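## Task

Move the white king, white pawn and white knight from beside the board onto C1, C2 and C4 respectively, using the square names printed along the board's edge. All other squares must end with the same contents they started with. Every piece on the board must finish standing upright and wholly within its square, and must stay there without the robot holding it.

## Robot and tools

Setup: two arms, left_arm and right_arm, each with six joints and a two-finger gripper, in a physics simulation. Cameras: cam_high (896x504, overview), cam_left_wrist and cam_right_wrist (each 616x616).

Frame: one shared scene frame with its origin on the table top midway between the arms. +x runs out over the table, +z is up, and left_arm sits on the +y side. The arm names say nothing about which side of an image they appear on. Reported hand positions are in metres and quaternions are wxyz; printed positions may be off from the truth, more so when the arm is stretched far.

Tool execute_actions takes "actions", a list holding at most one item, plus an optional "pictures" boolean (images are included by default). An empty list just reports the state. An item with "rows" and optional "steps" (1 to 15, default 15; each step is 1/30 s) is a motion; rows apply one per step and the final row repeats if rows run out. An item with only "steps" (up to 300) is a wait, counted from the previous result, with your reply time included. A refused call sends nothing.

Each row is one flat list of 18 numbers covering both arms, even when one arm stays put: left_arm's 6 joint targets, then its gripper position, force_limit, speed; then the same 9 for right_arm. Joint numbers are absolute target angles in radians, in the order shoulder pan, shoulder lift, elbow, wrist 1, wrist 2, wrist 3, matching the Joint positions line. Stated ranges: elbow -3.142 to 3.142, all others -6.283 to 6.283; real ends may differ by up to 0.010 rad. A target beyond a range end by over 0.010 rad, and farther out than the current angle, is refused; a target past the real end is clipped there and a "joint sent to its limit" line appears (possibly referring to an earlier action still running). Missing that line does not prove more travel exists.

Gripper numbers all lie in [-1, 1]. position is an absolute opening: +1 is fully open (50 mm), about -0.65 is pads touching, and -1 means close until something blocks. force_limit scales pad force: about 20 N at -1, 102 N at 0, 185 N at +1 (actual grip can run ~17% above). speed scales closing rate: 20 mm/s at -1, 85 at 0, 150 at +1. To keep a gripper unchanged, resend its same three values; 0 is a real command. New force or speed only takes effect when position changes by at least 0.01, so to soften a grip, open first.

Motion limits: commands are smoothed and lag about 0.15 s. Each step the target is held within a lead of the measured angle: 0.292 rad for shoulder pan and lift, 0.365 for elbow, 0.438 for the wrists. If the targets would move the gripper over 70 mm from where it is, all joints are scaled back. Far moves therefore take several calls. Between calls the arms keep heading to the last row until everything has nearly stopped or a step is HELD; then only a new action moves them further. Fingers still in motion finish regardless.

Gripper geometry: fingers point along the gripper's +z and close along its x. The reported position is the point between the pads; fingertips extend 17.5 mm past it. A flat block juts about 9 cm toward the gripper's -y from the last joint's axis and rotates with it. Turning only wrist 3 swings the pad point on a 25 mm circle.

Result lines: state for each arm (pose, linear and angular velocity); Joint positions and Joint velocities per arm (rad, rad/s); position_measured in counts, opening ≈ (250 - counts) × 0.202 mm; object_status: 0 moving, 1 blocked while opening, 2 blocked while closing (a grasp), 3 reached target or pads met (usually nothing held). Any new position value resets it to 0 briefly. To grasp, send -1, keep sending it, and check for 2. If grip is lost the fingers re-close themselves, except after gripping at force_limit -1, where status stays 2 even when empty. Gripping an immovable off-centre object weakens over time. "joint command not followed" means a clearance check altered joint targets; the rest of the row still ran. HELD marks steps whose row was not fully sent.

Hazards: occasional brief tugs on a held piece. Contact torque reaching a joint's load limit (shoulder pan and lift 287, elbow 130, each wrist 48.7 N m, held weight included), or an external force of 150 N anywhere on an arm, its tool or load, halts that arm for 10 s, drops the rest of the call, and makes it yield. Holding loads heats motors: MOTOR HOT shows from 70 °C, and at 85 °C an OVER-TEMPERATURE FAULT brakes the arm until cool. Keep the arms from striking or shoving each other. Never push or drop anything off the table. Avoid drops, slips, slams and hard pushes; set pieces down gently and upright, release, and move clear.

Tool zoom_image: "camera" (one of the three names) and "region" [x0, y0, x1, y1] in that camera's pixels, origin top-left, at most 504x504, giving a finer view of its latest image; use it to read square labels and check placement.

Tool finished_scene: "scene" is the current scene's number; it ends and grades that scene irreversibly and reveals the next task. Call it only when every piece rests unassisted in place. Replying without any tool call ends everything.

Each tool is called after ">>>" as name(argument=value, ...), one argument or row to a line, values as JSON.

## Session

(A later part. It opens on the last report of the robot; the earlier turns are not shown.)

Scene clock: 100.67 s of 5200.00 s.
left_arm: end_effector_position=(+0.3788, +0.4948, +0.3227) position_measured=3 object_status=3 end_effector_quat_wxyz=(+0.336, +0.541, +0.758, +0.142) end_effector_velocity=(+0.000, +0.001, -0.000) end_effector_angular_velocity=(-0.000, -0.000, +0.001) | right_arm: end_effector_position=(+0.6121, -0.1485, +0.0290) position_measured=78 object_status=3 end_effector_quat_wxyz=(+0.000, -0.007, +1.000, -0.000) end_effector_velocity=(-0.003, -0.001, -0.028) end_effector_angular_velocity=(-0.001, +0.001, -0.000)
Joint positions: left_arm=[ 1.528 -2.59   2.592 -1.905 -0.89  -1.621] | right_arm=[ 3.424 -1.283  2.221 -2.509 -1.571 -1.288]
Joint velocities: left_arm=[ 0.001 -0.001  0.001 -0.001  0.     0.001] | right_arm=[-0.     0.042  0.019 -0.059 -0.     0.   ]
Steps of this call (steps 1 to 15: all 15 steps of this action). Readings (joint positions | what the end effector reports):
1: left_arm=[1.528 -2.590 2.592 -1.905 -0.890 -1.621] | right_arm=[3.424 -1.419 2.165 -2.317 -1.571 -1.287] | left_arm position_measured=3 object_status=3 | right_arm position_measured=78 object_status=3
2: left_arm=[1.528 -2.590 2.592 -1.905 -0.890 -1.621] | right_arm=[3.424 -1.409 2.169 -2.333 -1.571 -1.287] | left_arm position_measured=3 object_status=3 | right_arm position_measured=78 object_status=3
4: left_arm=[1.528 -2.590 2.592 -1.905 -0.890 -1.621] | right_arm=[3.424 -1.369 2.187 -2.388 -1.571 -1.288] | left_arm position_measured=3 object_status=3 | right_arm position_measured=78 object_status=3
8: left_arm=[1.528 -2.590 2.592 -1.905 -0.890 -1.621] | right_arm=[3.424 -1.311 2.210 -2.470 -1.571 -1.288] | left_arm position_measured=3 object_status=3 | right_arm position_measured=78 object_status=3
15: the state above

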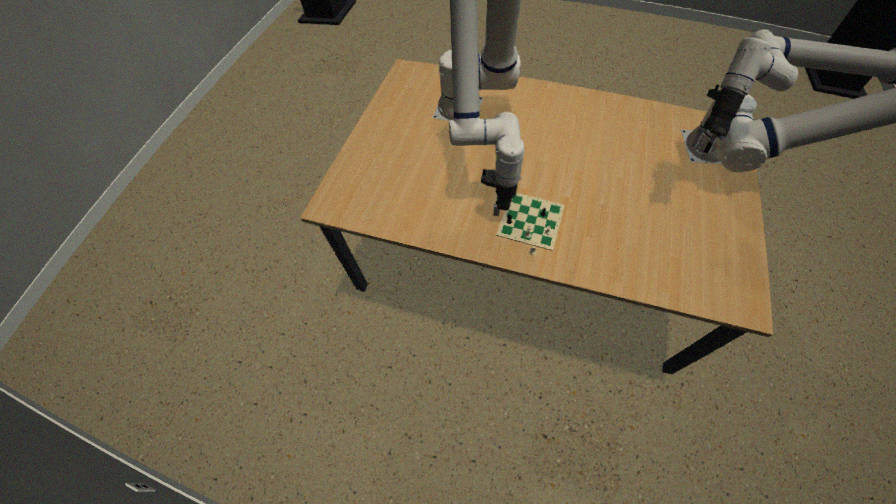

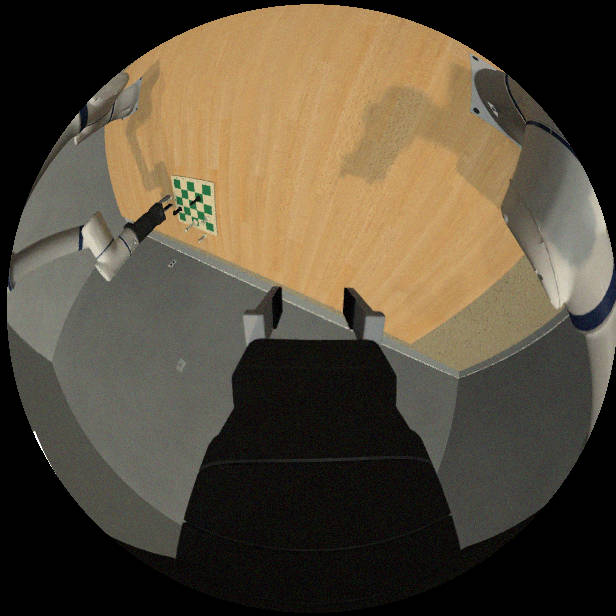

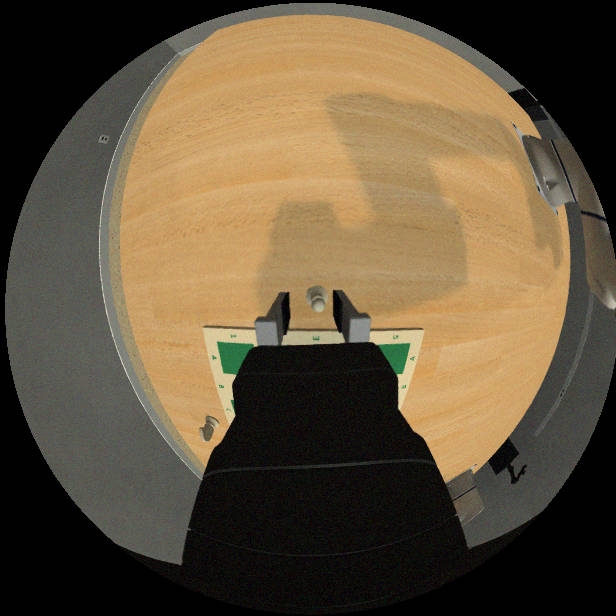

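>>> execute_actions(
  actions=[
    {"rows":[[1.528,-2.59,2.592,-1.905,-0.89,-1.621,1,0,0,3.4225,-1.2835,2.2324,-2.52,-1.571,-1.289,-1,0.6,-0.5]]},
  ],
  pictures=false,
)

>>> execute_actions(
  actions=[
    {"steps":15},
  ],
  pictures=false,
)

>>> execute_actions(
  actions=[
    {"rows":[[1.528,-2.59,2.592,-1.905,-0.89,-1.621,1,0,0,3.4237,-1.4206,2.166,-2.3165,-1.571,-1.288,-1,0.6,-0.5]]},
  ],
  pictures=false,
)

>>> execute_actions(
  actions=[
    {"rows":[[1.528,-2.59,2.592,-1.905,-0.89,-1.621,1,0,0,3.5877,-1.2609,1.9547,-2.265,-1.571,-1.124,-1,0.6,-0.5]]},
  ],
  pictures=false,
)

>>> execute_actions(
  actions=[
    {"steps":10},
  ],
  pictures=false,
)

>>> execute_actions(
  actions=[
    {"rows":[[1.528,-2.59,2.592,-1.905,-0.89,-1.621,1,0,0,3.5877,-1.149,2.0031,-2.425,-1.571,-1.124,-1,0.6,-0.5]]},
  ],
)

Scene clock: 108.07 s of 5200.00 s.
left_arm: end_effector_position=(+0.3788, +0.4948, +0.3227) position_measured=3 object_status=3 end_effector_quat_wxyz=(+0.336, +0.541, +0.758, +0.142) end_effector_velocity=(-0.000, -0.000, +0.000) end_effector_angular_velocity=(-0.001, +0.001, +0.000) | right_arm: end_effector_position=(+0.6076, -0.1506, +0.0254) position_measured=202 object_status=0 end_effector_quat_wxyz=(+0.000, -0.006, +1.000, -0.000) end_effector_velocity=(-0.001, -0.001, -0.001) end_effector_angular_velocity=(-0.000, +0.001, -0.001)
Joint positions: left_arm=[ 1.528 -2.59   2.592 -1.905 -0.89  -1.621] | right_arm=[ 3.423 -1.283  2.232 -2.52  -1.571 -1.289]
Joint velocities: left_arm=[-0.    -0.    -0.     0.    -0.001 -0.001] | right_arm=[-0.     0.     0.002 -0.001 -0.     0.   ]
Steps of this call (steps 1 to 15: the robot went on to your last target; steps 16 to 90: nothing new was sent; then 3.90 s passed at rest; steps 91 to 105: all 15 steps of this action). Readings (joint positions | what the end effector reports):
91: left_arm=[1.528 -2.590 2.592 -1.905 -0.890 -1.621] | right_arm=[3.424 -1.277 2.223 -2.517 -1.571 -1.288] | left_arm position_measured=3 object_status=3 | right_arm position_measured=80 object_status=0
92: left_arm=[1.528 -2.590 2.592 -1.905 -0.890 -1.621] | right_arm=[3.423 -1.278 2.225 -2.518 -1.571 -1.288] | left_arm position_measured=3 object_status=3 | right_arm position_measured=89 object_status=0
94: left_arm=[1.528 -2.590 2.592 -1.905 -0.890 -1.621] | right_arm=[3.423 -1.280 2.228 -2.519 -1.571 -1.289] | left_arm position_measured=3 object_status=3 | right_arm position_measured=106 object_status=0
98: left_arm=[1.528 -2.590 2.592 -1.905 -0.890 -1.621] | right_arm=[3.423 -1.282 2.231 -2.519 -1.571 -1.289] | left_arm position_measured=3 object_status=3 | right_arm position_measured=141 object_status=0
105: the state above

Scene clock: 108.57 s of 5200.00 s.
left_arm: end_effector_position=(+0.3788, +0.4948, +0.3227) position_measured=3 object_status=3 end_effector_quat_wxyz=(+0.336, +0.541, +0.758, +0.142) end_effector_velocity=(-0.000, -0.000, +0.001) end_effector_angular_velocity=(-0.003, -0.000, -0.001) | right_arm: end_effector_position=(+0.6075, -0.1507, +0.0254) position_measured=213 object_status=2 end_effector_quat_wxyz=(+0.000, -0.006, +1.000, -0.000) end_effector_velocity=(-0.000, -0.000, -0.000) end_effector_angular_velocity=(-0.001, +0.000, -0.000)
Joint positions: left_arm=[ 1.528 -2.59   2.592 -1.905 -0.89  -1.621] | right_arm=[ 3.423 -1.284  2.232 -2.52  -1.571 -1.289]
Joint velocities: left_arm=[-0.001 -0.002 -0.001 -0.    -0.     0.001] | right_arm=[-0.     0.     0.     0.    -0.001  0.   ]
Steps of this call (steps 1 to 15: the robot went on to your last target). Readings (joint positions | what the end effector reports):
1: left_arm=[1.528 -2.590 2.592 -1.905 -0.890 -1.621] | right_arm=[3.423 -1.283 2.232 -2.520 -1.571 -1.289] | left_arm position_measured=3 object_status=3 | right_arm position_measured=210 object_status=0
2: left_arm=[1.528 -2.590 2.592 -1.905 -0.890 -1.621] | right_arm=[3.423 -1.283 2.232 -2.520 -1.571 -1.289] | left_arm position_measured=3 object_status=3 | right_arm position_measured=213 object_status=0
4: left_arm=[1.528 -2.590 2.592 -1.905 -0.890 -1.621] | right_arm=[3.423 -1.283 2.232 -2.520 -1.571 -1.289] | left_arm position_measured=3 object_status=3 | right_arm position_measured=213 object_status=0
8: left_arm=[1.528 -2.590 2.592 -1.905 -0.890 -1.621] | right_arm=[3.423 -1.283 2.232 -2.520 -1.571 -1.289] | left_arm position_measured=3 object_status=3 | right_arm position_measured=213 object_status=2
15: the state above
All arms were judged still, so your last target was given up. Only a new action makes them travel on or press farther. Fingers that are still opening or closing keep moving.

Scene clock: 109.07 s of 5200.00 s.
left_arm: end_effector_position=(+0.3788, +0.4948, +0.3227) position_measured=3 object_status=3 end_effector_quat_wxyz=(+0.336, +0.541, +0.758, +0.142) end_effector_velocity=(+0.000, +0.000, +0.001) end_effector_angular_velocity=(-0.002, -0.000, +0.000) | right_arm: end_effector_position=(+0.6116, -0.1487, +0.1167) position_measured=213 object_status=2 end_effector_quat_wxyz=(+0.000, -0.007, +1.000, -0.000) end_effector_velocity=(-0.001, -0.000, +0.029) end_effector_angular_velocity=(-0.000, -0.001, +0.000)
Joint positions: left_arm=[ 1.528 -2.59   2.592 -1.905 -0.89  -1.621] | right_arm=[ 3.424 -1.415  2.169 -2.324 -1.571 -1.288]
Joint velocities: left_arm=[ 0.001 -0.001 -0.001  0.001 -0.     0.   ] | right_arm=[ 0.    -0.041 -0.02   0.059 -0.001  0.   ]
Steps of this call (steps 1 to 15: all 15 steps of this action). Readings (joint positions | what the end effector reports):
1: left_arm=[1.528 -2.590 2.592 -1.905 -0.890 -1.621] | right_arm=[3.422 -1.284 2.232 -2.520 -1.571 -1.289] | left_arm position_measured=3 object_status=3 | right_arm position_measured=213 object_status=2
2: left_arm=[1.528 -2.590 2.592 -1.905 -0.890 -1.621] | right_arm=[3.422 -1.294 2.229 -2.502 -1.571 -1.289] | left_arm position_measured=3 object_status=3 | right_arm position_measured=213 object_status=2
4: left_arm=[1.528 -2.590 2.592 -1.905 -0.890 -1.621] | right_arm=[3.423 -1.334 2.207 -2.446 -1.571 -1.289] | left_arm position_measured=3 object_status=3 | right_arm position_measured=213 object_status=2
8: left_arm=[1.528 -2.590 2.592 -1.905 -0.890 -1.621] | right_arm=[3.423 -1.389 2.182 -2.364 -1.571 -1.288] | left_arm position_measured=3 object_status=3 | right_arm position_measured=213 object_status=2
15: the state above

Scene clock: 109.57 s of 5200.00 s.
left_arm: end_effector_position=(+0.3788, +0.4948, +0.3227) position_measured=3 object_status=3 end_effector_quat_wxyz=(+0.336, +0.541, +0.758, +0.142) end_effector_velocity=(-0.000, +0.000, -0.000) end_effector_angular_velocity=(-0.001, +0.000, +0.001) | right_arm: end_effector_position=(+0.6481, -0.0218, +0.1205) position_measured=213 object_status=2 end_effector_quat_wxyz=(+0.000, -0.007, +1.000, -0.000) end_effector_velocity=(+0.011, +0.071, -0.002) end_effector_angular_velocity=(-0.001, +0.001, -0.000)
Joint positions: left_arm=[ 1.528 -2.59   2.592 -1.905 -0.89  -1.621] | right_arm=[ 3.577 -1.271  1.968 -2.269 -1.571 -1.134]
Joint velocities: left_arm=[ 0.    -0.     0.    -0.     0.    -0.001] | right_arm=[ 0.08   0.077 -0.104  0.028 -0.     0.08 ]
Steps of this call (steps 1 to 15: all 15 steps of this action). Readings (joint positions | what the end effector reports):
1: left_arm=[1.528 -2.590 2.592 -1.905 -0.890 -1.621] | right_arm=[3.424 -1.416 2.167 -2.322 -1.571 -1.288] | left_arm position_measured=3 object_status=3 | right_arm position_measured=213 object_status=2
2: left_arm=[1.528 -2.590 2.592 -1.905 -0.890 -1.621] | right_arm=[3.435 -1.407 2.154 -2.318 -1.571 -1.276] | left_arm position_measured=3 object_status=3 | right_arm position_measured=213 object_status=2
4: left_arm=[1.528 -2.590 2.592 -1.905 -0.890 -1.621] | right_arm=[3.467 -1.376 2.112 -2.307 -1.571 -1.245] | left_arm position_measured=3 object_status=3 | right_arm position_measured=213 object_status=2
8: left_arm=[1.528 -2.590 2.592 -1.905 -0.890 -1.621] | right_arm=[3.524 -1.321 2.037 -2.287 -1.571 -1.187] | left_arm position_measured=3 object_status=3 | right_arm position_measured=213 object_status=2
15: the state above

Scene clock: 109.90 s of 5200.00 s.
left_arm: end_effector_position=(+0.3788, +0.4948, +0.3227) position_measured=3 object_status=3 end_effector_quat_wxyz=(+0.336, +0.541, +0.758, +0.142) end_effector_velocity=(+0.001, +0.000, +0.001) end_effector_angular_velocity=(-0.001, -0.000, +0.002) | right_arm: end_effector_position=(+0.6494, -0.0132, +0.1203) position_measured=213 object_status=2 end_effector_quat_wxyz=(+0.000, -0.007, +1.000, -0.000) end_effector_velocity=(+0.000, +0.005, -0.001) end_effector_angular_velocity=(-0.001, +0.001, +0.000)
Joint positions: left_arm=[ 1.528 -2.59   2.592 -1.905 -0.89  -1.621] | right_arm=[ 3.587 -1.262  1.956 -2.265 -1.571 -1.125]
Joint velocities: left_arm=[ 0.002  0.001 -0.002 -0.001  0.     0.   ] | right_arm=[ 0.006  0.006 -0.007  0.002 -0.     0.006]
Steps of this call (steps 1 to 10: the robot went on to your last target). Readings (joint positions | what the end effector reports):
1: left_arm=[1.528 -2.590 2.592 -1.905 -0.890 -1.621] | right_arm=[3.580 -1.269 1.965 -2.268 -1.571 -1.132] | left_arm position_measured=3 object_status=3 | right_arm position_measured=213 object_status=2
2: left_arm=[1.528 -2.590 2.592 -1.905 -0.890 -1.621] | right_arm=[3.581 -1.267 1.963 -2.267 -1.571 -1.130] | left_arm position_measured=3 object_status=3 | right_arm position_measured=213 object_status=2
4: left_arm=[1.528 -2.590 2.592 -1.905 -0.890 -1.621] | right_arm=[3.584 -1.264 1.960 -2.266 -1.571 -1.128] | left_arm position_measured=3 object_status=3 | right_arm position_measured=213 object_status=2
8: left_arm=[1.528 -2.590 2.592 -1.905 -0.890 -1.621] | right_arm=[3.586 -1.262 1.956 -2.265 -1.571 -1.125] | left_arm position_measured=3 object_status=3 | right_arm position_measured=213 object_status=2
10: the state above

Scene clock: 110.40 s of 5200.00 s.
left_arm: end_effector_position=(+0.3788, +0.4948, +0.3227) position_measured=3 object_status=3 end_effector_quat_wxyz=(+0.336, +0.541, +0.758, +0.142) end_effector_velocity=(-0.000, -0.001, +0.000) end_effector_angular_velocity=(-0.002, -0.000, -0.003) | right_arm: end_effector_position=(+0.6499, -0.0123, +0.0335) position_measured=213 object_status=2 end_effector_quat_wxyz=(+0.000, -0.007, +1.000, -0.000) end_effector_velocity=(-0.002, -0.001, -0.024) end_effector_angular_velocity=(-0.000, +0.001, -0.000)
Joint positions: left_arm=[ 1.528 -2.59   2.592 -1.905 -0.89  -1.621] | right_arm=[ 3.588 -1.153  2.001 -2.419 -1.571 -1.124]
Joint velocities: left_arm=[-0.003 -0.002  0.    -0.     0.     0.   ] | right_arm=[ 0.     0.03   0.014 -0.043  0.     0.   ]
Steps of this call (steps 1 to 15: all 15 steps of this action). Readings (joint positions | what the end effector reports):
1: left_arm=[1.528 -2.590 2.592 -1.905 -0.890 -1.621] | right_arm=[3.587 -1.261 1.956 -2.266 -1.571 -1.125] | left_arm position_measured=3 object_status=3 | right_arm position_measured=213 object_status=2
2: left_arm=[1.528 -2.590 2.592 -1.905 -0.890 -1.621] | right_arm=[3.587 -1.251 1.958 -2.282 -1.571 -1.124] | left_arm position_measured=3 object_status=3 | right_arm position_measured=213 object_status=2
4: left_arm=[1.528 -2.590 2.592 -1.905 -0.890 -1.621] | right_arm=[3.587 -1.216 1.975 -2.328 -1.571 -1.124] | left_arm position_measured=3 object_status=3 | right_arm position_measured=213 object_status=2
8: left_arm=[1.528 -2.590 2.592 -1.905 -0.890 -1.621] | right_arm=[3.588 -1.173 1.993 -2.390 -1.571 -1.124] | left_arm position_measured=3 object_status=3 | right_arm position_measured=213 object_status=2
15: the state above

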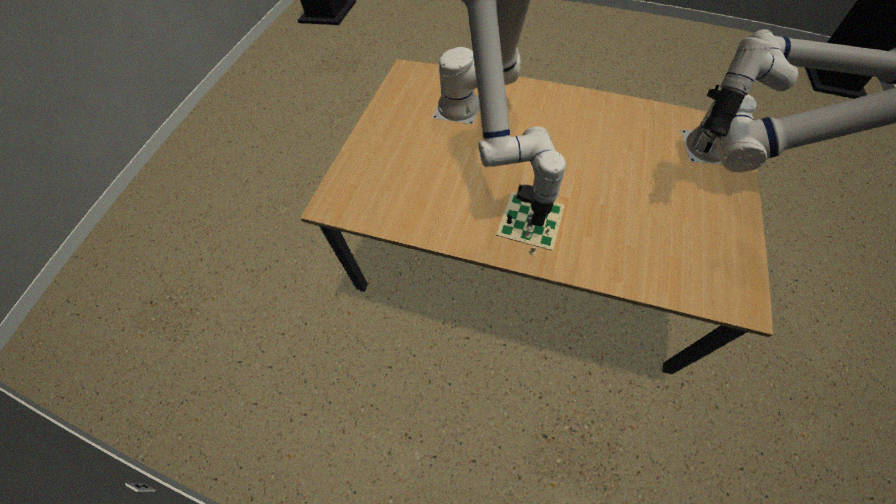

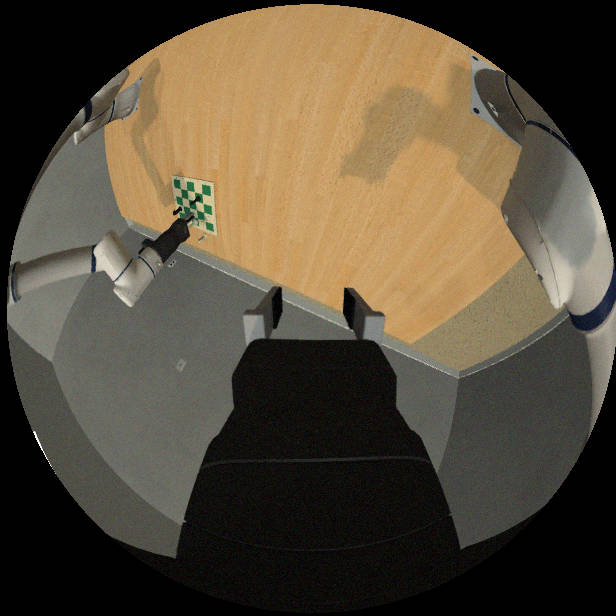

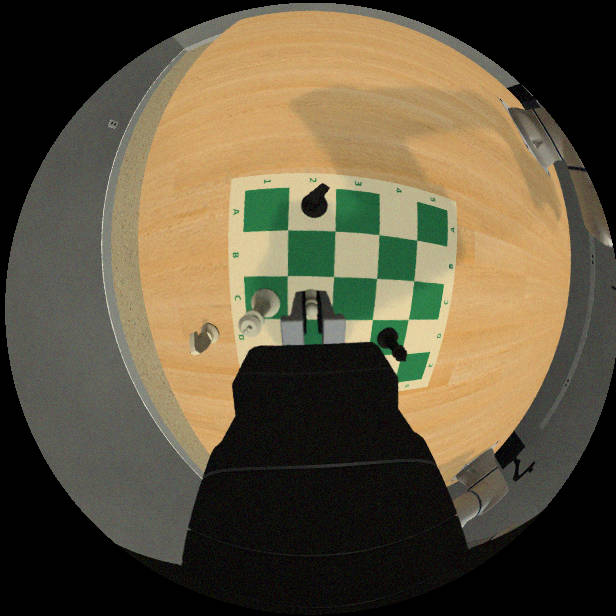

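>>> execute_actions(
  actions=[
    {"rows":[[1.528,-2.59,2.592,-1.905,-0.89,-1.621,1,0,0,3.5877,-1.149,2.0031,-2.425,-1.571,-1.124,0,0.6,-0.5]]},
  ],
  pictures=false,
)

>>> execute_actions(
  actions=[
    {"rows":[[1.528,-2.59,2.592,-1.905,-0.89,-1.621,1,0,0,3.5877,-1.2609,1.9547,-2.265,-1.571,-1.124,0,0.6,-0.5]]},
  ],
  pictures=false,
)

>>> execute_actions(
  actions=[
    {"rows":[[1.528,-2.59,2.592,-1.905,-0.89,-1.621,1,0,0,3.5743,-1.1135,1.7327,-2.19,-1.571,-1.138,0.6,0.6,0]]},
  ],
  pictures=false,
)

>>> execute_actions(
  actions=[
    {"rows":[[1.528,-2.59,2.592,-1.905,-0.89,-1.621,1,0,0,3.5743,-1.065,1.7575,-2.2635,-1.571,-1.138,0.6,0.6,0]]},
  ],
)

>>> zoom_image(
  camera="cam_right_wrist",
  region=[240,200,440,350],
)

Scene clock: 117.20 s of 5200.00 s.
left_arm: end_effector_position=(+0.3788, +0.4948, +0.3227) position_measured=3 object_status=3 end_effector_quat_wxyz=(+0.336, +0.541, +0.758, +0.142) end_effector_velocity=(-0.000, -0.000, +0.000) end_effector_angular_velocity=(-0.001, +0.000, +0.001) | right_arm: end_effector_position=(+0.6496, -0.0125, +0.0301) position_measured=152 object_status=3 end_effector_quat_wxyz=(-0.000, -0.007, +1.000, -0.000) end_effector_velocity=(+0.002, +0.001, +0.002) end_effector_angular_velocity=(+0.001, -0.003, +0.000)
Joint positions: left_arm=[ 1.528 -2.59   2.592 -1.905 -0.89  -1.621] | right_arm=[ 3.588 -1.149  2.003 -2.425 -1.571 -1.124]
Joint velocities: left_arm=[-0.     0.001 -0.001 -0.    -0.    -0.001] | right_arm=[ 0.    -0.001 -0.002 -0.    -0.001 -0.   ]
Steps of this call (steps 1 to 15: the robot went on to your last target; steps 16 to 90: nothing new was sent; then 3.30 s passed at rest; steps 91 to 105: all 15 steps of this action). Readings (joint positions | what the end effector reports):
91: left_arm=[1.528 -2.590 2.592 -1.905 -0.890 -1.621] | right_arm=[3.588 -1.149 2.003 -2.425 -1.571 -1.124] | left_arm position_measured=3 object_status=3 | right_arm position_measured=211 object_status=0
92: left_arm=[1.528 -2.590 2.592 -1.905 -0.890 -1.621] | right_arm=[3.588 -1.149 2.003 -2.425 -1.571 -1.124] | left_arm position_measured=3 object_status=3 | right_arm position_measured=202 object_status=0
94: left_arm=[1.528 -2.590 2.592 -1.905 -0.890 -1.621] | right_arm=[3.588 -1.149 2.004 -2.425 -1.571 -1.124] | left_arm position_measured=3 object_status=3 | right_arm position_measured=185 object_status=0
98: left_arm=[1.528 -2.590 2.592 -1.905 -0.890 -1.621] | right_arm=[3.588 -1.148 2.004 -2.425 -1.571 -1.124] | left_arm position_measured=3 object_status=3 | right_arm position_measured=152 object_status=0
105: the state above

Scene clock: 117.70 s of 5200.00 s.
left_arm: end_effector_position=(+0.3788, +0.4948, +0.3227) position_measured=3 object_status=3 end_effector_quat_wxyz=(+0.336, +0.541, +0.758, +0.142) end_effector_velocity=(+0.000, +0.000, +0.000) end_effector_angular_velocity=(-0.001, -0.000, +0.000) | right_arm: end_effector_position=(+0.6497, -0.0124, +0.1170) position_measured=152 object_status=3 end_effector_quat_wxyz=(+0.000, -0.007, +1.000, -0.000) end_effector_velocity=(-0.001, -0.000, +0.026) end_effector_angular_velocity=(+0.001, -0.002, -0.001)
Joint positions: left_arm=[ 1.528 -2.59   2.592 -1.905 -0.89  -1.621] | right_arm=[ 3.588 -1.257  1.956 -2.271 -1.571 -1.124]
Joint velocities: left_arm=[ 0.    -0.     0.    -0.001  0.    -0.   ] | right_arm=[ 0.    -0.031 -0.014  0.043  0.     0.001]
Steps of this call (steps 1 to 15: all 15 steps of this action). Readings (joint positions | what the end effector reports):
1: left_arm=[1.528 -2.590 2.592 -1.905 -0.890 -1.621] | right_arm=[3.588 -1.149 2.003 -2.424 -1.571 -1.124] | left_arm position_measured=3 object_status=3 | right_arm position_measured=152 object_status=3
2: left_arm=[1.528 -2.590 2.592 -1.905 -0.890 -1.621] | right_arm=[3.588 -1.159 1.999 -2.408 -1.571 -1.124] | left_arm position_measured=3 object_status=3 | right_arm position_measured=152 object_status=3
4: left_arm=[1.528 -2.590 2.592 -1.905 -0.890 -1.621] | right_arm=[3.588 -1.194 1.983 -2.362 -1.571 -1.124] | left_arm position_measured=3 object_status=3 | right_arm position_measured=152 object_status=3
8: left_arm=[1.528 -2.590 2.592 -1.905 -0.890 -1.621] | right_arm=[3.588 -1.237 1.965 -2.299 -1.571 -1.124] | left_arm position_measured=3 object_status=3 | right_arm position_measured=152 object_status=3
15: the state above

Scene clock: 118.20 s of 5200.00 s.
left_arm: end_effector_position=(+0.3788, +0.4948, +0.3227) position_measured=3 object_status=3 end_effector_quat_wxyz=(+0.336, +0.541, +0.758, +0.142) end_effector_velocity=(+0.000, -0.000, +0.001) end_effector_angular_velocity=(-0.003, +0.000, +0.001) | right_arm: end_effector_position=(+0.7503, +0.0253, +0.1202) position_measured=63 object_status=3 end_effector_quat_wxyz=(+0.000, -0.007, +1.000, -0.000) end_effector_velocity=(+0.037, +0.013, -0.001) end_effector_angular_velocity=(-0.000, +0.000, +0.001)
Joint positions: left_arm=[ 1.528 -2.59   2.592 -1.905 -0.89  -1.621] | right_arm=[ 3.575 -1.12   1.743 -2.194 -1.571 -1.137]
Joint velocities: left_arm=[ 0.    -0.001 -0.002  0.    -0.    -0.001] | right_arm=[-0.005  0.052 -0.08   0.028  0.    -0.005]
Steps of this call (steps 1 to 15: all 15 steps of this action). Readings (joint positions | what the end effector reports):
1: left_arm=[1.528 -2.590 2.592 -1.905 -0.890 -1.621] | right_arm=[3.588 -1.257 1.955 -2.269 -1.571 -1.124] | left_arm position_measured=3 object_status=3 | right_arm position_measured=148 object_status=0
2: left_arm=[1.528 -2.590 2.592 -1.905 -0.890 -1.621] | right_arm=[3.587 -1.249 1.942 -2.263 -1.571 -1.125] | left_arm position_measured=3 object_status=3 | right_arm position_measured=134 object_status=0
4: left_arm=[1.528 -2.590 2.592 -1.905 -0.890 -1.621] | right_arm=[3.584 -1.215 1.888 -2.245 -1.571 -1.128] | left_arm position_measured=3 object_status=3 | right_arm position_measured=106 object_status=0
8: left_arm=[1.528 -2.590 2.592 -1.905 -0.890 -1.621] | right_arm=[3.578 -1.155 1.796 -2.213 -1.571 -1.134] | left_arm position_measured=3 object_status=3 | right_arm position_measured=63 object_status=0
15: the state above

Scene clock: 118.70 s of 5200.00 s.
left_arm: end_effector_position=(+0.3788, +0.4948, +0.3227) position_measured=3 object_status=3 end_effector_quat_wxyz=(+0.336, +0.541, +0.758, +0.142) end_effector_velocity=(+0.000, +0.001, +0.000) end_effector_angular_velocity=(-0.001, +0.000, +0.001) | right_arm: end_effector_position=(+0.7559, +0.0274, +0.0745) position_measured=63 object_status=3 end_effector_quat_wxyz=(+0.000, -0.007, +1.000, -0.000) end_effector_velocity=(+0.000, +0.000, -0.011) end_effector_angular_velocity=(-0.000, +0.001, -0.001)
Joint positions: left_arm=[ 1.528 -2.59   2.592 -1.905 -0.89  -1.621] | right_arm=[ 3.574 -1.067  1.757 -2.262 -1.571 -1.138]
Joint velocities: left_arm=[ 0.001 -0.001 -0.     0.    -0.    -0.   ] | right_arm=[-0.     0.012  0.004 -0.015  0.     0.001]
Steps of this call (steps 1 to 15: all 15 steps of this action). Readings (joint positions | what the end effector reports):
1: left_arm=[1.528 -2.590 2.592 -1.905 -0.890 -1.621] | right_arm=[3.575 -1.118 1.741 -2.193 -1.571 -1.137] | left_arm position_measured=3 object_status=3 | right_arm position_measured=63 object_status=3
2: left_arm=[1.528 -2.590 2.592 -1.905 -0.890 -1.621] | right_arm=[3.575 -1.110 1.742 -2.205 -1.571 -1.138] | left_arm position_measured=3 object_status=3 | right_arm position_measured=63 object_status=3
4: left_arm=[1.528 -2.590 2.592 -1.905 -0.890 -1.621] | right_arm=[3.575 -1.090 1.750 -2.228 -1.571 -1.138] | left_arm position_measured=3 object_status=3 | right_arm position_measured=63 object_status=3
8: left_arm=[1.528 -2.590 2.592 -1.905 -0.890 -1.621] | right_arm=[3.574 -1.074 1.754 -2.251 -1.571 -1.138] | left_arm position_measured=3 object_status=3 | right_arm position_measured=63 object_status=3
15: the state above

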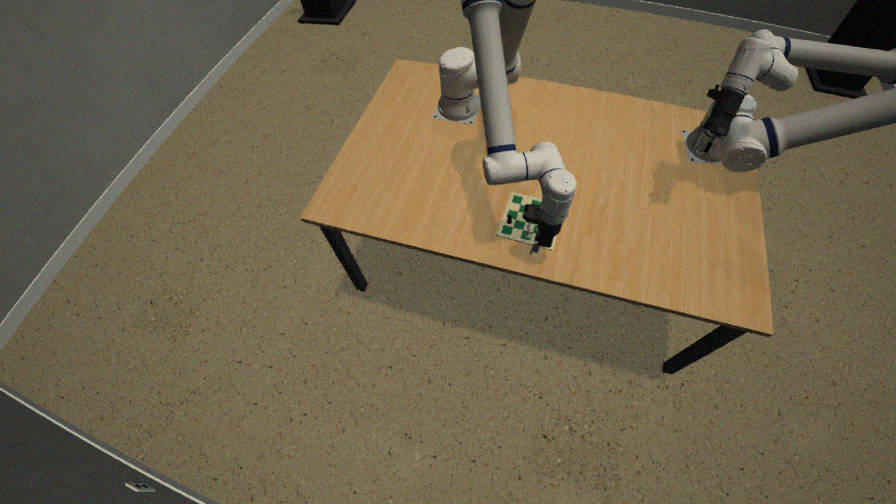

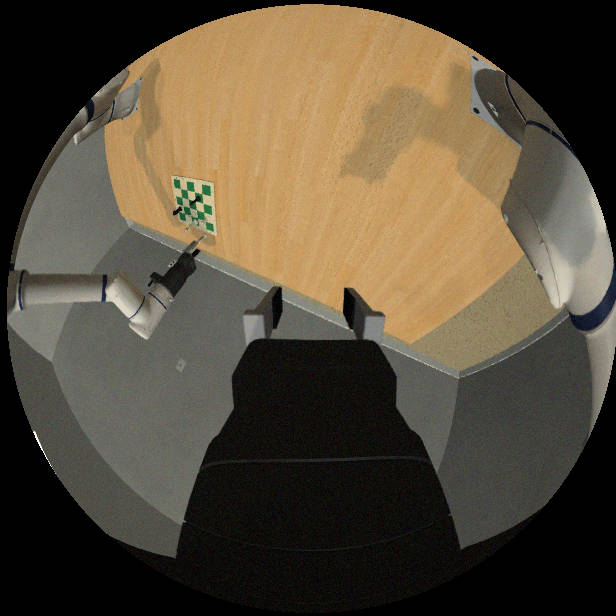

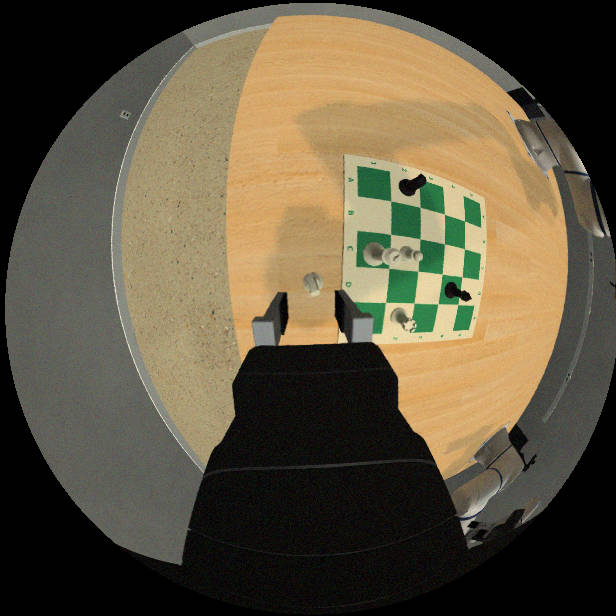

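Region (240, 200, 440, 350) of cam_right_wrist's 616x616 image, scaled by 2.520, with more detail than that image has; it fills the top 378 rows of this view, and the rest is white.

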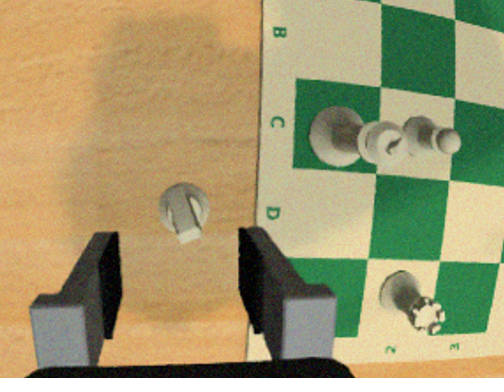

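>>> execute_actions(
  actions=[
    {"rows":[[1.528,-2.59,2.592,-1.905,-0.89,-1.621,1,0,0,3.5713,-1.0265,1.7833,-2.328,-1.571,-1.141,0.6,0.6,0]]},
  ],
  pictures=false,
)

>>> execute_actions(
  actions=[
    {"rows":[[1.528,-2.59,2.592,-1.905,-0.89,-1.621,1,0,0,3.5713,-1.0265,1.7833,-2.328,-1.571,-1.141,-1,0.6,0]]},
  ],
  pictures=false,
)

>>> execute_actions(
  actions=[
    {"steps":8},
  ],
  pictures=false,
)

>>> execute_actions(
  actions=[
    {"rows":[[1.528,-2.59,2.592,-1.905,-0.89,-1.621,1,0,0,3.5743,-1.1135,1.7327,-2.19,-1.571,-1.138,-1,0.6,0]]},
  ],
  pictures=false,
)

>>> execute_actions(
  actions=[
    {"rows":[[1.528,-2.59,2.592,-1.905,-0.89,-1.621,1,0,0,3.6359,-1.3486,2.0749,-2.297,-1.571,-1.076,-1,0.6,0]]},
  ],
  pictures=false,
)

>>> execute_actions(
  actions=[
    {"steps":15},
  ],
  pictures=false,
)

>>> execute_actions(
  actions=[
    {"rows":[[1.528,-2.59,2.592,-1.905,-0.89,-1.621,1,0,0,3.6359,-1.2381,2.1223,-2.455,-1.571,-1.076,-1,0.6,0]]},
  ],
)

Scene clock: 128.20 s of 5200.00 s.
left_arm: end_effector_position=(+0.3788, +0.4948, +0.3227) position_measured=3 object_status=3 end_effector_quat_wxyz=(+0.336, +0.541, +0.758, +0.142) end_effector_velocity=(+0.000, +0.001, -0.001) end_effector_angular_velocity=(+0.004, -0.000, -0.001) | right_arm: end_effector_position=(+0.7542, +0.0238, +0.0350) position_measured=63 object_status=3 end_effector_quat_wxyz=(+0.000, -0.007, +1.000, +0.000) end_effector_velocity=(-0.000, -0.001, -0.007) end_effector_angular_velocity=(+0.001, -0.001, +0.001)
Joint positions: left_arm=[ 1.528 -2.59   2.592 -1.905 -0.89  -1.621] | right_arm=[ 3.571 -1.028  1.783 -2.326 -1.571 -1.141]
Joint velocities: left_arm=[0.001 0.    0.001 0.001 0.    0.003] | right_arm=[-0.001  0.007  0.005 -0.014  0.001 -0.001]
Steps of this call (steps 1 to 15: the robot went on to your last target; steps 16 to 90: nothing new was sent; then 6.00 s passed at rest; steps 91 to 105: all 15 steps of this action). Readings (joint positions | what the end effector reports):
91: left_arm=[1.528 -2.590 2.592 -1.905 -0.890 -1.621] | right_arm=[3.574 -1.065 1.758 -2.264 -1.571 -1.138] | left_arm position_measured=3 object_status=3 | right_arm position_measured=63 object_status=3
92: left_arm=[1.528 -2.590 2.592 -1.905 -0.890 -1.621] | right_arm=[3.574 -1.059 1.761 -2.275 -1.571 -1.139] | left_arm position_measured=3 object_status=3 | right_arm position_measured=63 object_status=3
94: left_arm=[1.528 -2.590 2.592 -1.905 -0.890 -1.621] | right_arm=[3.573 -1.045 1.772 -2.296 -1.571 -1.140] | left_arm position_measured=3 object_status=3 | right_arm position_measured=63 object_status=3
98: left_arm=[1.528 -2.590 2.592 -1.905 -0.890 -1.621] | right_arm=[3.572 -1.033 1.779 -2.317 -1.571 -1.140] | left_arm position_measured=3 object_status=3 | right_arm position_measured=63 object_status=3
105: the state above

Scene clock: 128.70 s of 5200.00 s.
left_arm: end_effector_position=(+0.3788, +0.4948, +0.3227) position_measured=3 object_status=3 end_effector_quat_wxyz=(+0.336, +0.541, +0.758, +0.142) end_effector_velocity=(-0.000, -0.000, +0.000) end_effector_angular_velocity=(-0.001, -0.000, -0.001) | right_arm: end_effector_position=(+0.7541, +0.0237, +0.0339) position_measured=219 object_status=0 end_effector_quat_wxyz=(+0.000, -0.007, +1.000, -0.000) end_effector_velocity=(-0.000, -0.000, +0.000) end_effector_angular_velocity=(+0.000, +0.000, +0.000)
Joint positions: left_arm=[ 1.528 -2.59   2.592 -1.905 -0.89  -1.621] | right_arm=[ 3.571 -1.027  1.783 -2.328 -1.571 -1.141]
Joint velocities: left_arm=[-0.    -0.    -0.    -0.001 -0.     0.001] | right_arm=[-0.    -0.001  0.001 -0.     0.    -0.   ]
Steps of this call (steps 1 to 15: all 15 steps of this action). Readings (joint positions | what the end effector reports):
1: left_arm=[1.528 -2.590 2.592 -1.905 -0.890 -1.621] | right_arm=[3.571 -1.027 1.783 -2.327 -1.571 -1.141] | left_arm position_measured=3 object_status=3 | right_arm position_measured=67 object_status=0
2: left_arm=[1.528 -2.590 2.592 -1.905 -0.890 -1.621] | right_arm=[3.571 -1.027 1.783 -2.327 -1.571 -1.141] | left_arm position_measured=3 object_status=3 | right_arm position_measured=81 object_status=0
4: left_arm=[1.528 -2.590 2.592 -1.905 -0.890 -1.621] | right_arm=[3.571 -1.027 1.783 -2.327 -1.571 -1.141] | left_arm position_measured=3 object_status=3 | right_arm position_measured=109 object_status=0
8: left_arm=[1.528 -2.590 2.592 -1.905 -0.890 -1.621] | right_arm=[3.571 -1.027 1.783 -2.328 -1.571 -1.141] | left_arm position_measured=3 object_status=3 | right_arm position_measured=165 object_status=0
15: the state above

Scene clock: 128.97 s of 5200.00 s.
left_arm: end_effector_position=(+0.3788, +0.4948, +0.3227) position_measured=3 object_status=3 end_effector_quat_wxyz=(+0.336, +0.541, +0.758, +0.142) end_effector_velocity=(+0.000, +0.000, +0.000) end_effector_angular_velocity=(+0.001, -0.000, +0.001) | right_arm: end_effector_position=(+0.7541, +0.0237, +0.0338) position_measured=219 object_status=2 end_effector_quat_wxyz=(+0.000, -0.007, +1.000, -0.000) end_effector_velocity=(-0.001, -0.000, +0.000) end_effector_angular_velocity=(+0.000, +0.001, +0.000)
Joint positions: left_arm=[ 1.528 -2.59   2.592 -1.905 -0.89  -1.621] | right_arm=[ 3.571 -1.027  1.783 -2.328 -1.571 -1.141]
Joint velocities: left_arm=[ 0.001  0.001 -0.     0.     0.     0.001] | right_arm=[ 0.    -0.001  0.002 -0.     0.    -0.   ]
Steps of this call (steps 1 to 8: the robot went on to your last target). Readings (joint positions | what the end effector reports):
1: left_arm=[1.528 -2.590 2.592 -1.905 -0.890 -1.621] | right_arm=[3.571 -1.027 1.783 -2.328 -1.571 -1.141] | left_arm position_measured=3 object_status=3 | right_arm position_measured=219 object_status=0
2: left_arm=[1.528 -2.590 2.592 -1.905 -0.890 -1.621] | right_arm=[3.571 -1.027 1.783 -2.328 -1.571 -1.141] | left_arm position_measured=3 object_status=3 | right_arm position_measured=219 object_status=0
4: left_arm=[1.528 -2.590 2.592 -1.905 -0.890 -1.621] | right_arm=[3.571 -1.027 1.783 -2.328 -1.571 -1.141] | left_arm position_measured=3 object_status=3 | right_arm position_measured=219 object_status=2
8: the state above

Scene clock: 129.47 s of 5200.00 s.
left_arm: end_effector_position=(+0.3788, +0.4948, +0.3227) position_measured=3 object_status=3 end_effector_quat_wxyz=(+0.336, +0.541, +0.758, +0.142) end_effector_velocity=(+0.000, +0.000, +0.000) end_effector_angular_velocity=(+0.000, -0.000, +0.000) | right_arm: end_effector_position=(+0.7552, +0.0269, +0.1171) position_measured=219 object_status=2 end_effector_quat_wxyz=(-0.000, -0.007, +1.000, -0.000) end_effector_velocity=(-0.001, +0.000, +0.022) end_effector_angular_velocity=(+0.000, +0.000, -0.000)
Joint positions: left_arm=[ 1.528 -2.59   2.592 -1.905 -0.89  -1.621] | right_arm=[ 3.574 -1.111  1.734 -2.195 -1.571 -1.138]
Joint velocities: left_arm=[ 0.001  0.     0.    -0.     0.     0.001] | right_arm=[ 0.001 -0.022 -0.013  0.035  0.     0.001]
Steps of this call (steps 1 to 15: all 15 steps of this action). Readings (joint positions | what the end effector reports):
1: left_arm=[1.528 -2.590 2.592 -1.905 -0.890 -1.621] | right_arm=[3.571 -1.027 1.783 -2.328 -1.571 -1.141] | left_arm position_measured=3 object_status=3 | right_arm position_measured=219 object_status=2
2: left_arm=[1.528 -2.590 2.592 -1.905 -0.890 -1.621] | right_arm=[3.571 -1.036 1.779 -2.311 -1.571 -1.141] | left_arm position_measured=3 object_status=3 | right_arm position_measured=219 object_status=2
4: left_arm=[1.528 -2.590 2.592 -1.905 -0.890 -1.621] | right_arm=[3.572 -1.064 1.761 -2.270 -1.571 -1.140] | left_arm position_measured=3 object_status=3 | right_arm position_measured=219 object_status=2
8: left_arm=[1.528 -2.590 2.592 -1.905 -0.890 -1.621] | right_arm=[3.574 -1.096 1.743 -2.218 -1.571 -1.139] | left_arm position_measured=3 object_status=3 | right_arm position_measured=219 object_status=2
15: the state above

Scene clock: 129.97 s of 5200.00 s.
left_arm: end_effector_position=(+0.3788, +0.4948, +0.3227) position_measured=3 object_status=3 end_effector_quat_wxyz=(+0.336, +0.541, +0.758, +0.142) end_effector_velocity=(+0.000, +0.000, -0.000) end_effector_angular_velocity=(+0.001, +0.001, +0.002) | right_arm: end_effector_position=(+0.5945, -0.0085, +0.1218) position_measured=219 object_status=2 end_effector_quat_wxyz=(-0.000, -0.007, +1.000, -0.000) end_effector_velocity=(-0.191, -0.053, -0.004) end_effector_angular_velocity=(+0.004, -0.009, +0.000)
Joint positions: left_arm=[ 1.528 -2.59   2.592 -1.905 -0.89  -1.621] | right_arm=[ 3.628 -1.317  2.029 -2.283 -1.571 -1.084]
Joint velocities: left_arm=[ 0.001  0.001 -0.001  0.001 -0.    -0.001] | right_arm=[ 0.064 -0.248  0.348 -0.11  -0.001  0.064]
Steps of this call (steps 1 to 15: all 15 steps of this action). Readings (joint positions | what the end effector reports):
1: left_arm=[1.528 -2.590 2.592 -1.905 -0.890 -1.621] | right_arm=[3.574 -1.112 1.734 -2.194 -1.571 -1.138] | left_arm position_measured=3 object_status=3 | right_arm position_measured=219 object_status=2
2: left_arm=[1.528 -2.590 2.592 -1.905 -0.890 -1.621] | right_arm=[3.576 -1.121 1.747 -2.197 -1.571 -1.135] | left_arm position_measured=3 object_status=3 | right_arm position_measured=219 object_status=2
4: left_arm=[1.528 -2.590 2.592 -1.905 -0.890 -1.621] | right_arm=[3.586 -1.155 1.797 -2.212 -1.571 -1.127] | left_arm position_measured=3 object_status=3 | right_arm position_measured=219 object_status=2
8: left_arm=[1.528 -2.590 2.592 -1.905 -0.890 -1.621] | right_arm=[3.602 -1.218 1.887 -2.240 -1.571 -1.110] | left_arm position_measured=3 object_status=3 | right_arm position_measured=219 object_status=2
15: the state above

Scene clock: 130.47 s of 5200.00 s.
left_arm: end_effector_position=(+0.3788, +0.4948, +0.3227) position_measured=3 object_status=3 end_effector_quat_wxyz=(+0.336, +0.541, +0.758, +0.142) end_effector_velocity=(+0.000, +0.000, +0.001) end_effector_angular_velocity=(-0.002, -0.000, +0.000) | right_arm: end_effector_position=(+0.5696, -0.0158, +0.1204) position_measured=219 object_status=2 end_effector_quat_wxyz=(+0.000, -0.007, +1.000, -0.000) end_effector_velocity=(-0.004, -0.001, -0.000) end_effector_angular_velocity=(+0.000, +0.001, +0.000)
Joint positions: left_arm=[ 1.528 -2.59   2.592 -1.905 -0.89  -1.621] | right_arm=[ 3.636 -1.348  2.074 -2.297 -1.571 -1.076]
Joint velocities: left_arm=[ 0.    -0.001 -0.001 -0.    -0.     0.   ] | right_arm=[ 0.001 -0.005  0.008 -0.002  0.001  0.001]
Steps of this call (steps 1 to 15: the robot went on to your last target). Readings (joint positions | what the end effector reports):
1: left_arm=[1.528 -2.590 2.592 -1.905 -0.890 -1.621] | right_arm=[3.630 -1.324 2.039 -2.286 -1.571 -1.082] | left_arm position_measured=3 object_status=3 | right_arm position_measured=219 object_status=2
2: left_arm=[1.528 -2.590 2.592 -1.905 -0.890 -1.621] | right_arm=[3.631 -1.329 2.047 -2.289 -1.571 -1.081] | left_arm position_measured=3 object_status=3 | right_arm position_measured=219 object_status=2
4: left_arm=[1.528 -2.590 2.592 -1.905 -0.890 -1.621] | right_arm=[3.633 -1.337 2.058 -2.292 -1.571 -1.079] | left_arm position_measured=3 object_status=3 | right_arm position_measured=219 object_status=2
8: left_arm=[1.528 -2.590 2.592 -1.905 -0.890 -1.621] | right_arm=[3.635 -1.345 2.069 -2.295 -1.571 -1.077] | left_arm position_measured=3 object_status=3 | right_arm position_measured=219 object_status=2
15: the state above

Scene clock: 130.97 s of 5200.00 s.
left_arm: end_effector_position=(+0.3788, +0.4948, +0.3227) position_measured=3 object_status=3 end_effector_quat_wxyz=(+0.336, +0.541, +0.758, +0.142) end_effector_velocity=(+0.000, +0.000, +0.001) end_effector_angular_velocity=(-0.000, +0.000, +0.001) | right_arm: end_effector_position=(+0.5696, -0.0156, +0.0421) position_measured=219 object_status=2 end_effector_quat_wxyz=(+0.000, -0.007, +1.000, -0.000) end_effector_velocity=(-0.001, -0.000, -0.020) end_effector_angular_velocity=(+0.001, -0.001, +0.000)
Joint positions: left_arm=[ 1.528 -2.59   2.592 -1.905 -0.89  -1.621] | right_arm=[ 3.636 -1.242  2.121 -2.45  -1.571 -1.076]
Joint velocities: left_arm=[ 0.001  0.    -0.001  0.    -0.     0.   ] | right_arm=[-0.     0.028  0.011 -0.04   0.001 -0.   ]
Steps of this call (steps 1 to 15: all 15 steps of this action). Readings (joint positions | what the end effector reports):
1: left_arm=[1.528 -2.590 2.592 -1.905 -0.890 -1.621] | right_arm=[3.636 -1.348 2.074 -2.297 -1.571 -1.076] | left_arm position_measured=3 object_status=3 | right_arm position_measured=219 object_status=2
2: left_arm=[1.528 -2.590 2.592 -1.905 -0.890 -1.621] | right_arm=[3.636 -1.338 2.078 -2.314 -1.571 -1.076] | left_arm position_measured=3 object_status=3 | right_arm position_measured=219 object_status=2
4: left_arm=[1.528 -2.590 2.592 -1.905 -0.890 -1.621] | right_arm=[3.636 -1.300 2.096 -2.365 -1.571 -1.076] | left_arm position_measured=3 object_status=3 | right_arm position_measured=219 object_status=2
8: left_arm=[1.528 -2.590 2.592 -1.905 -0.890 -1.621] | right_arm=[3.636 -1.260 2.113 -2.423 -1.571 -1.076] | left_arm position_measured=3 object_status=3 | right_arm position_measured=219 object_status=2
15: the state above

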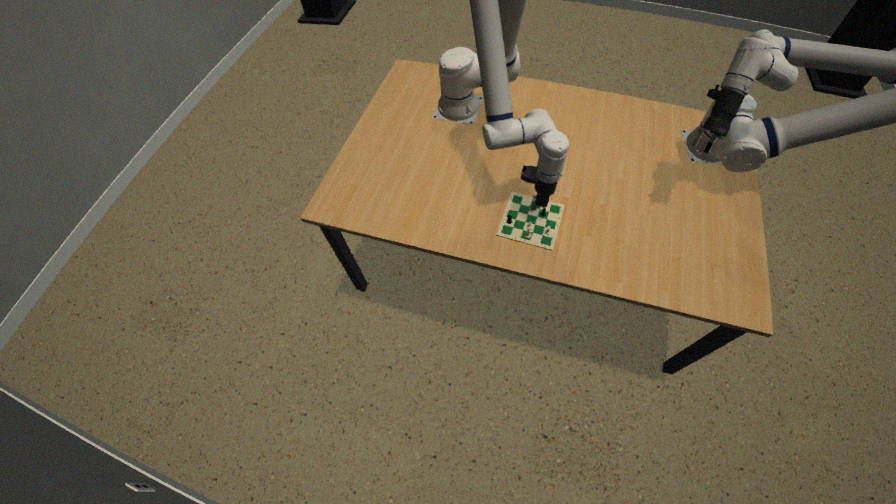

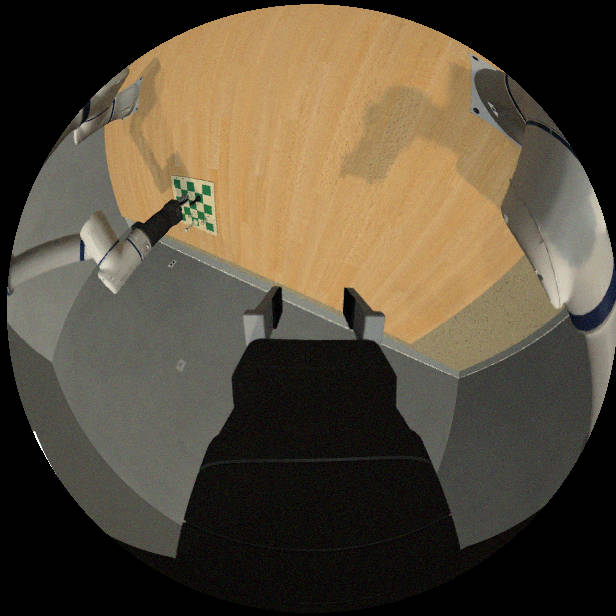

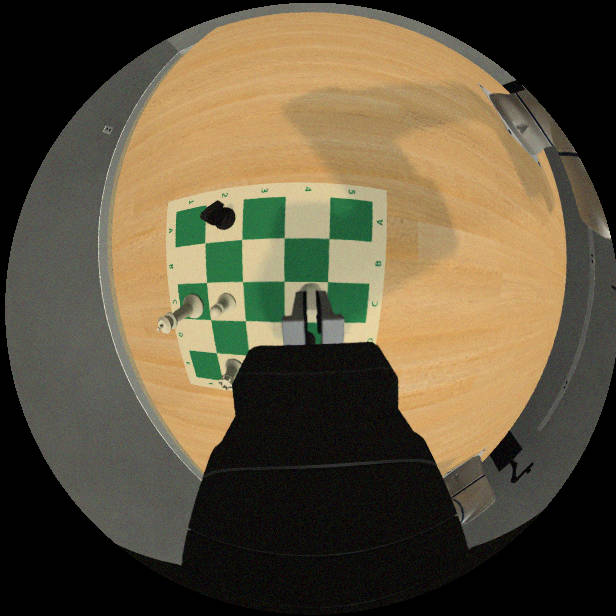

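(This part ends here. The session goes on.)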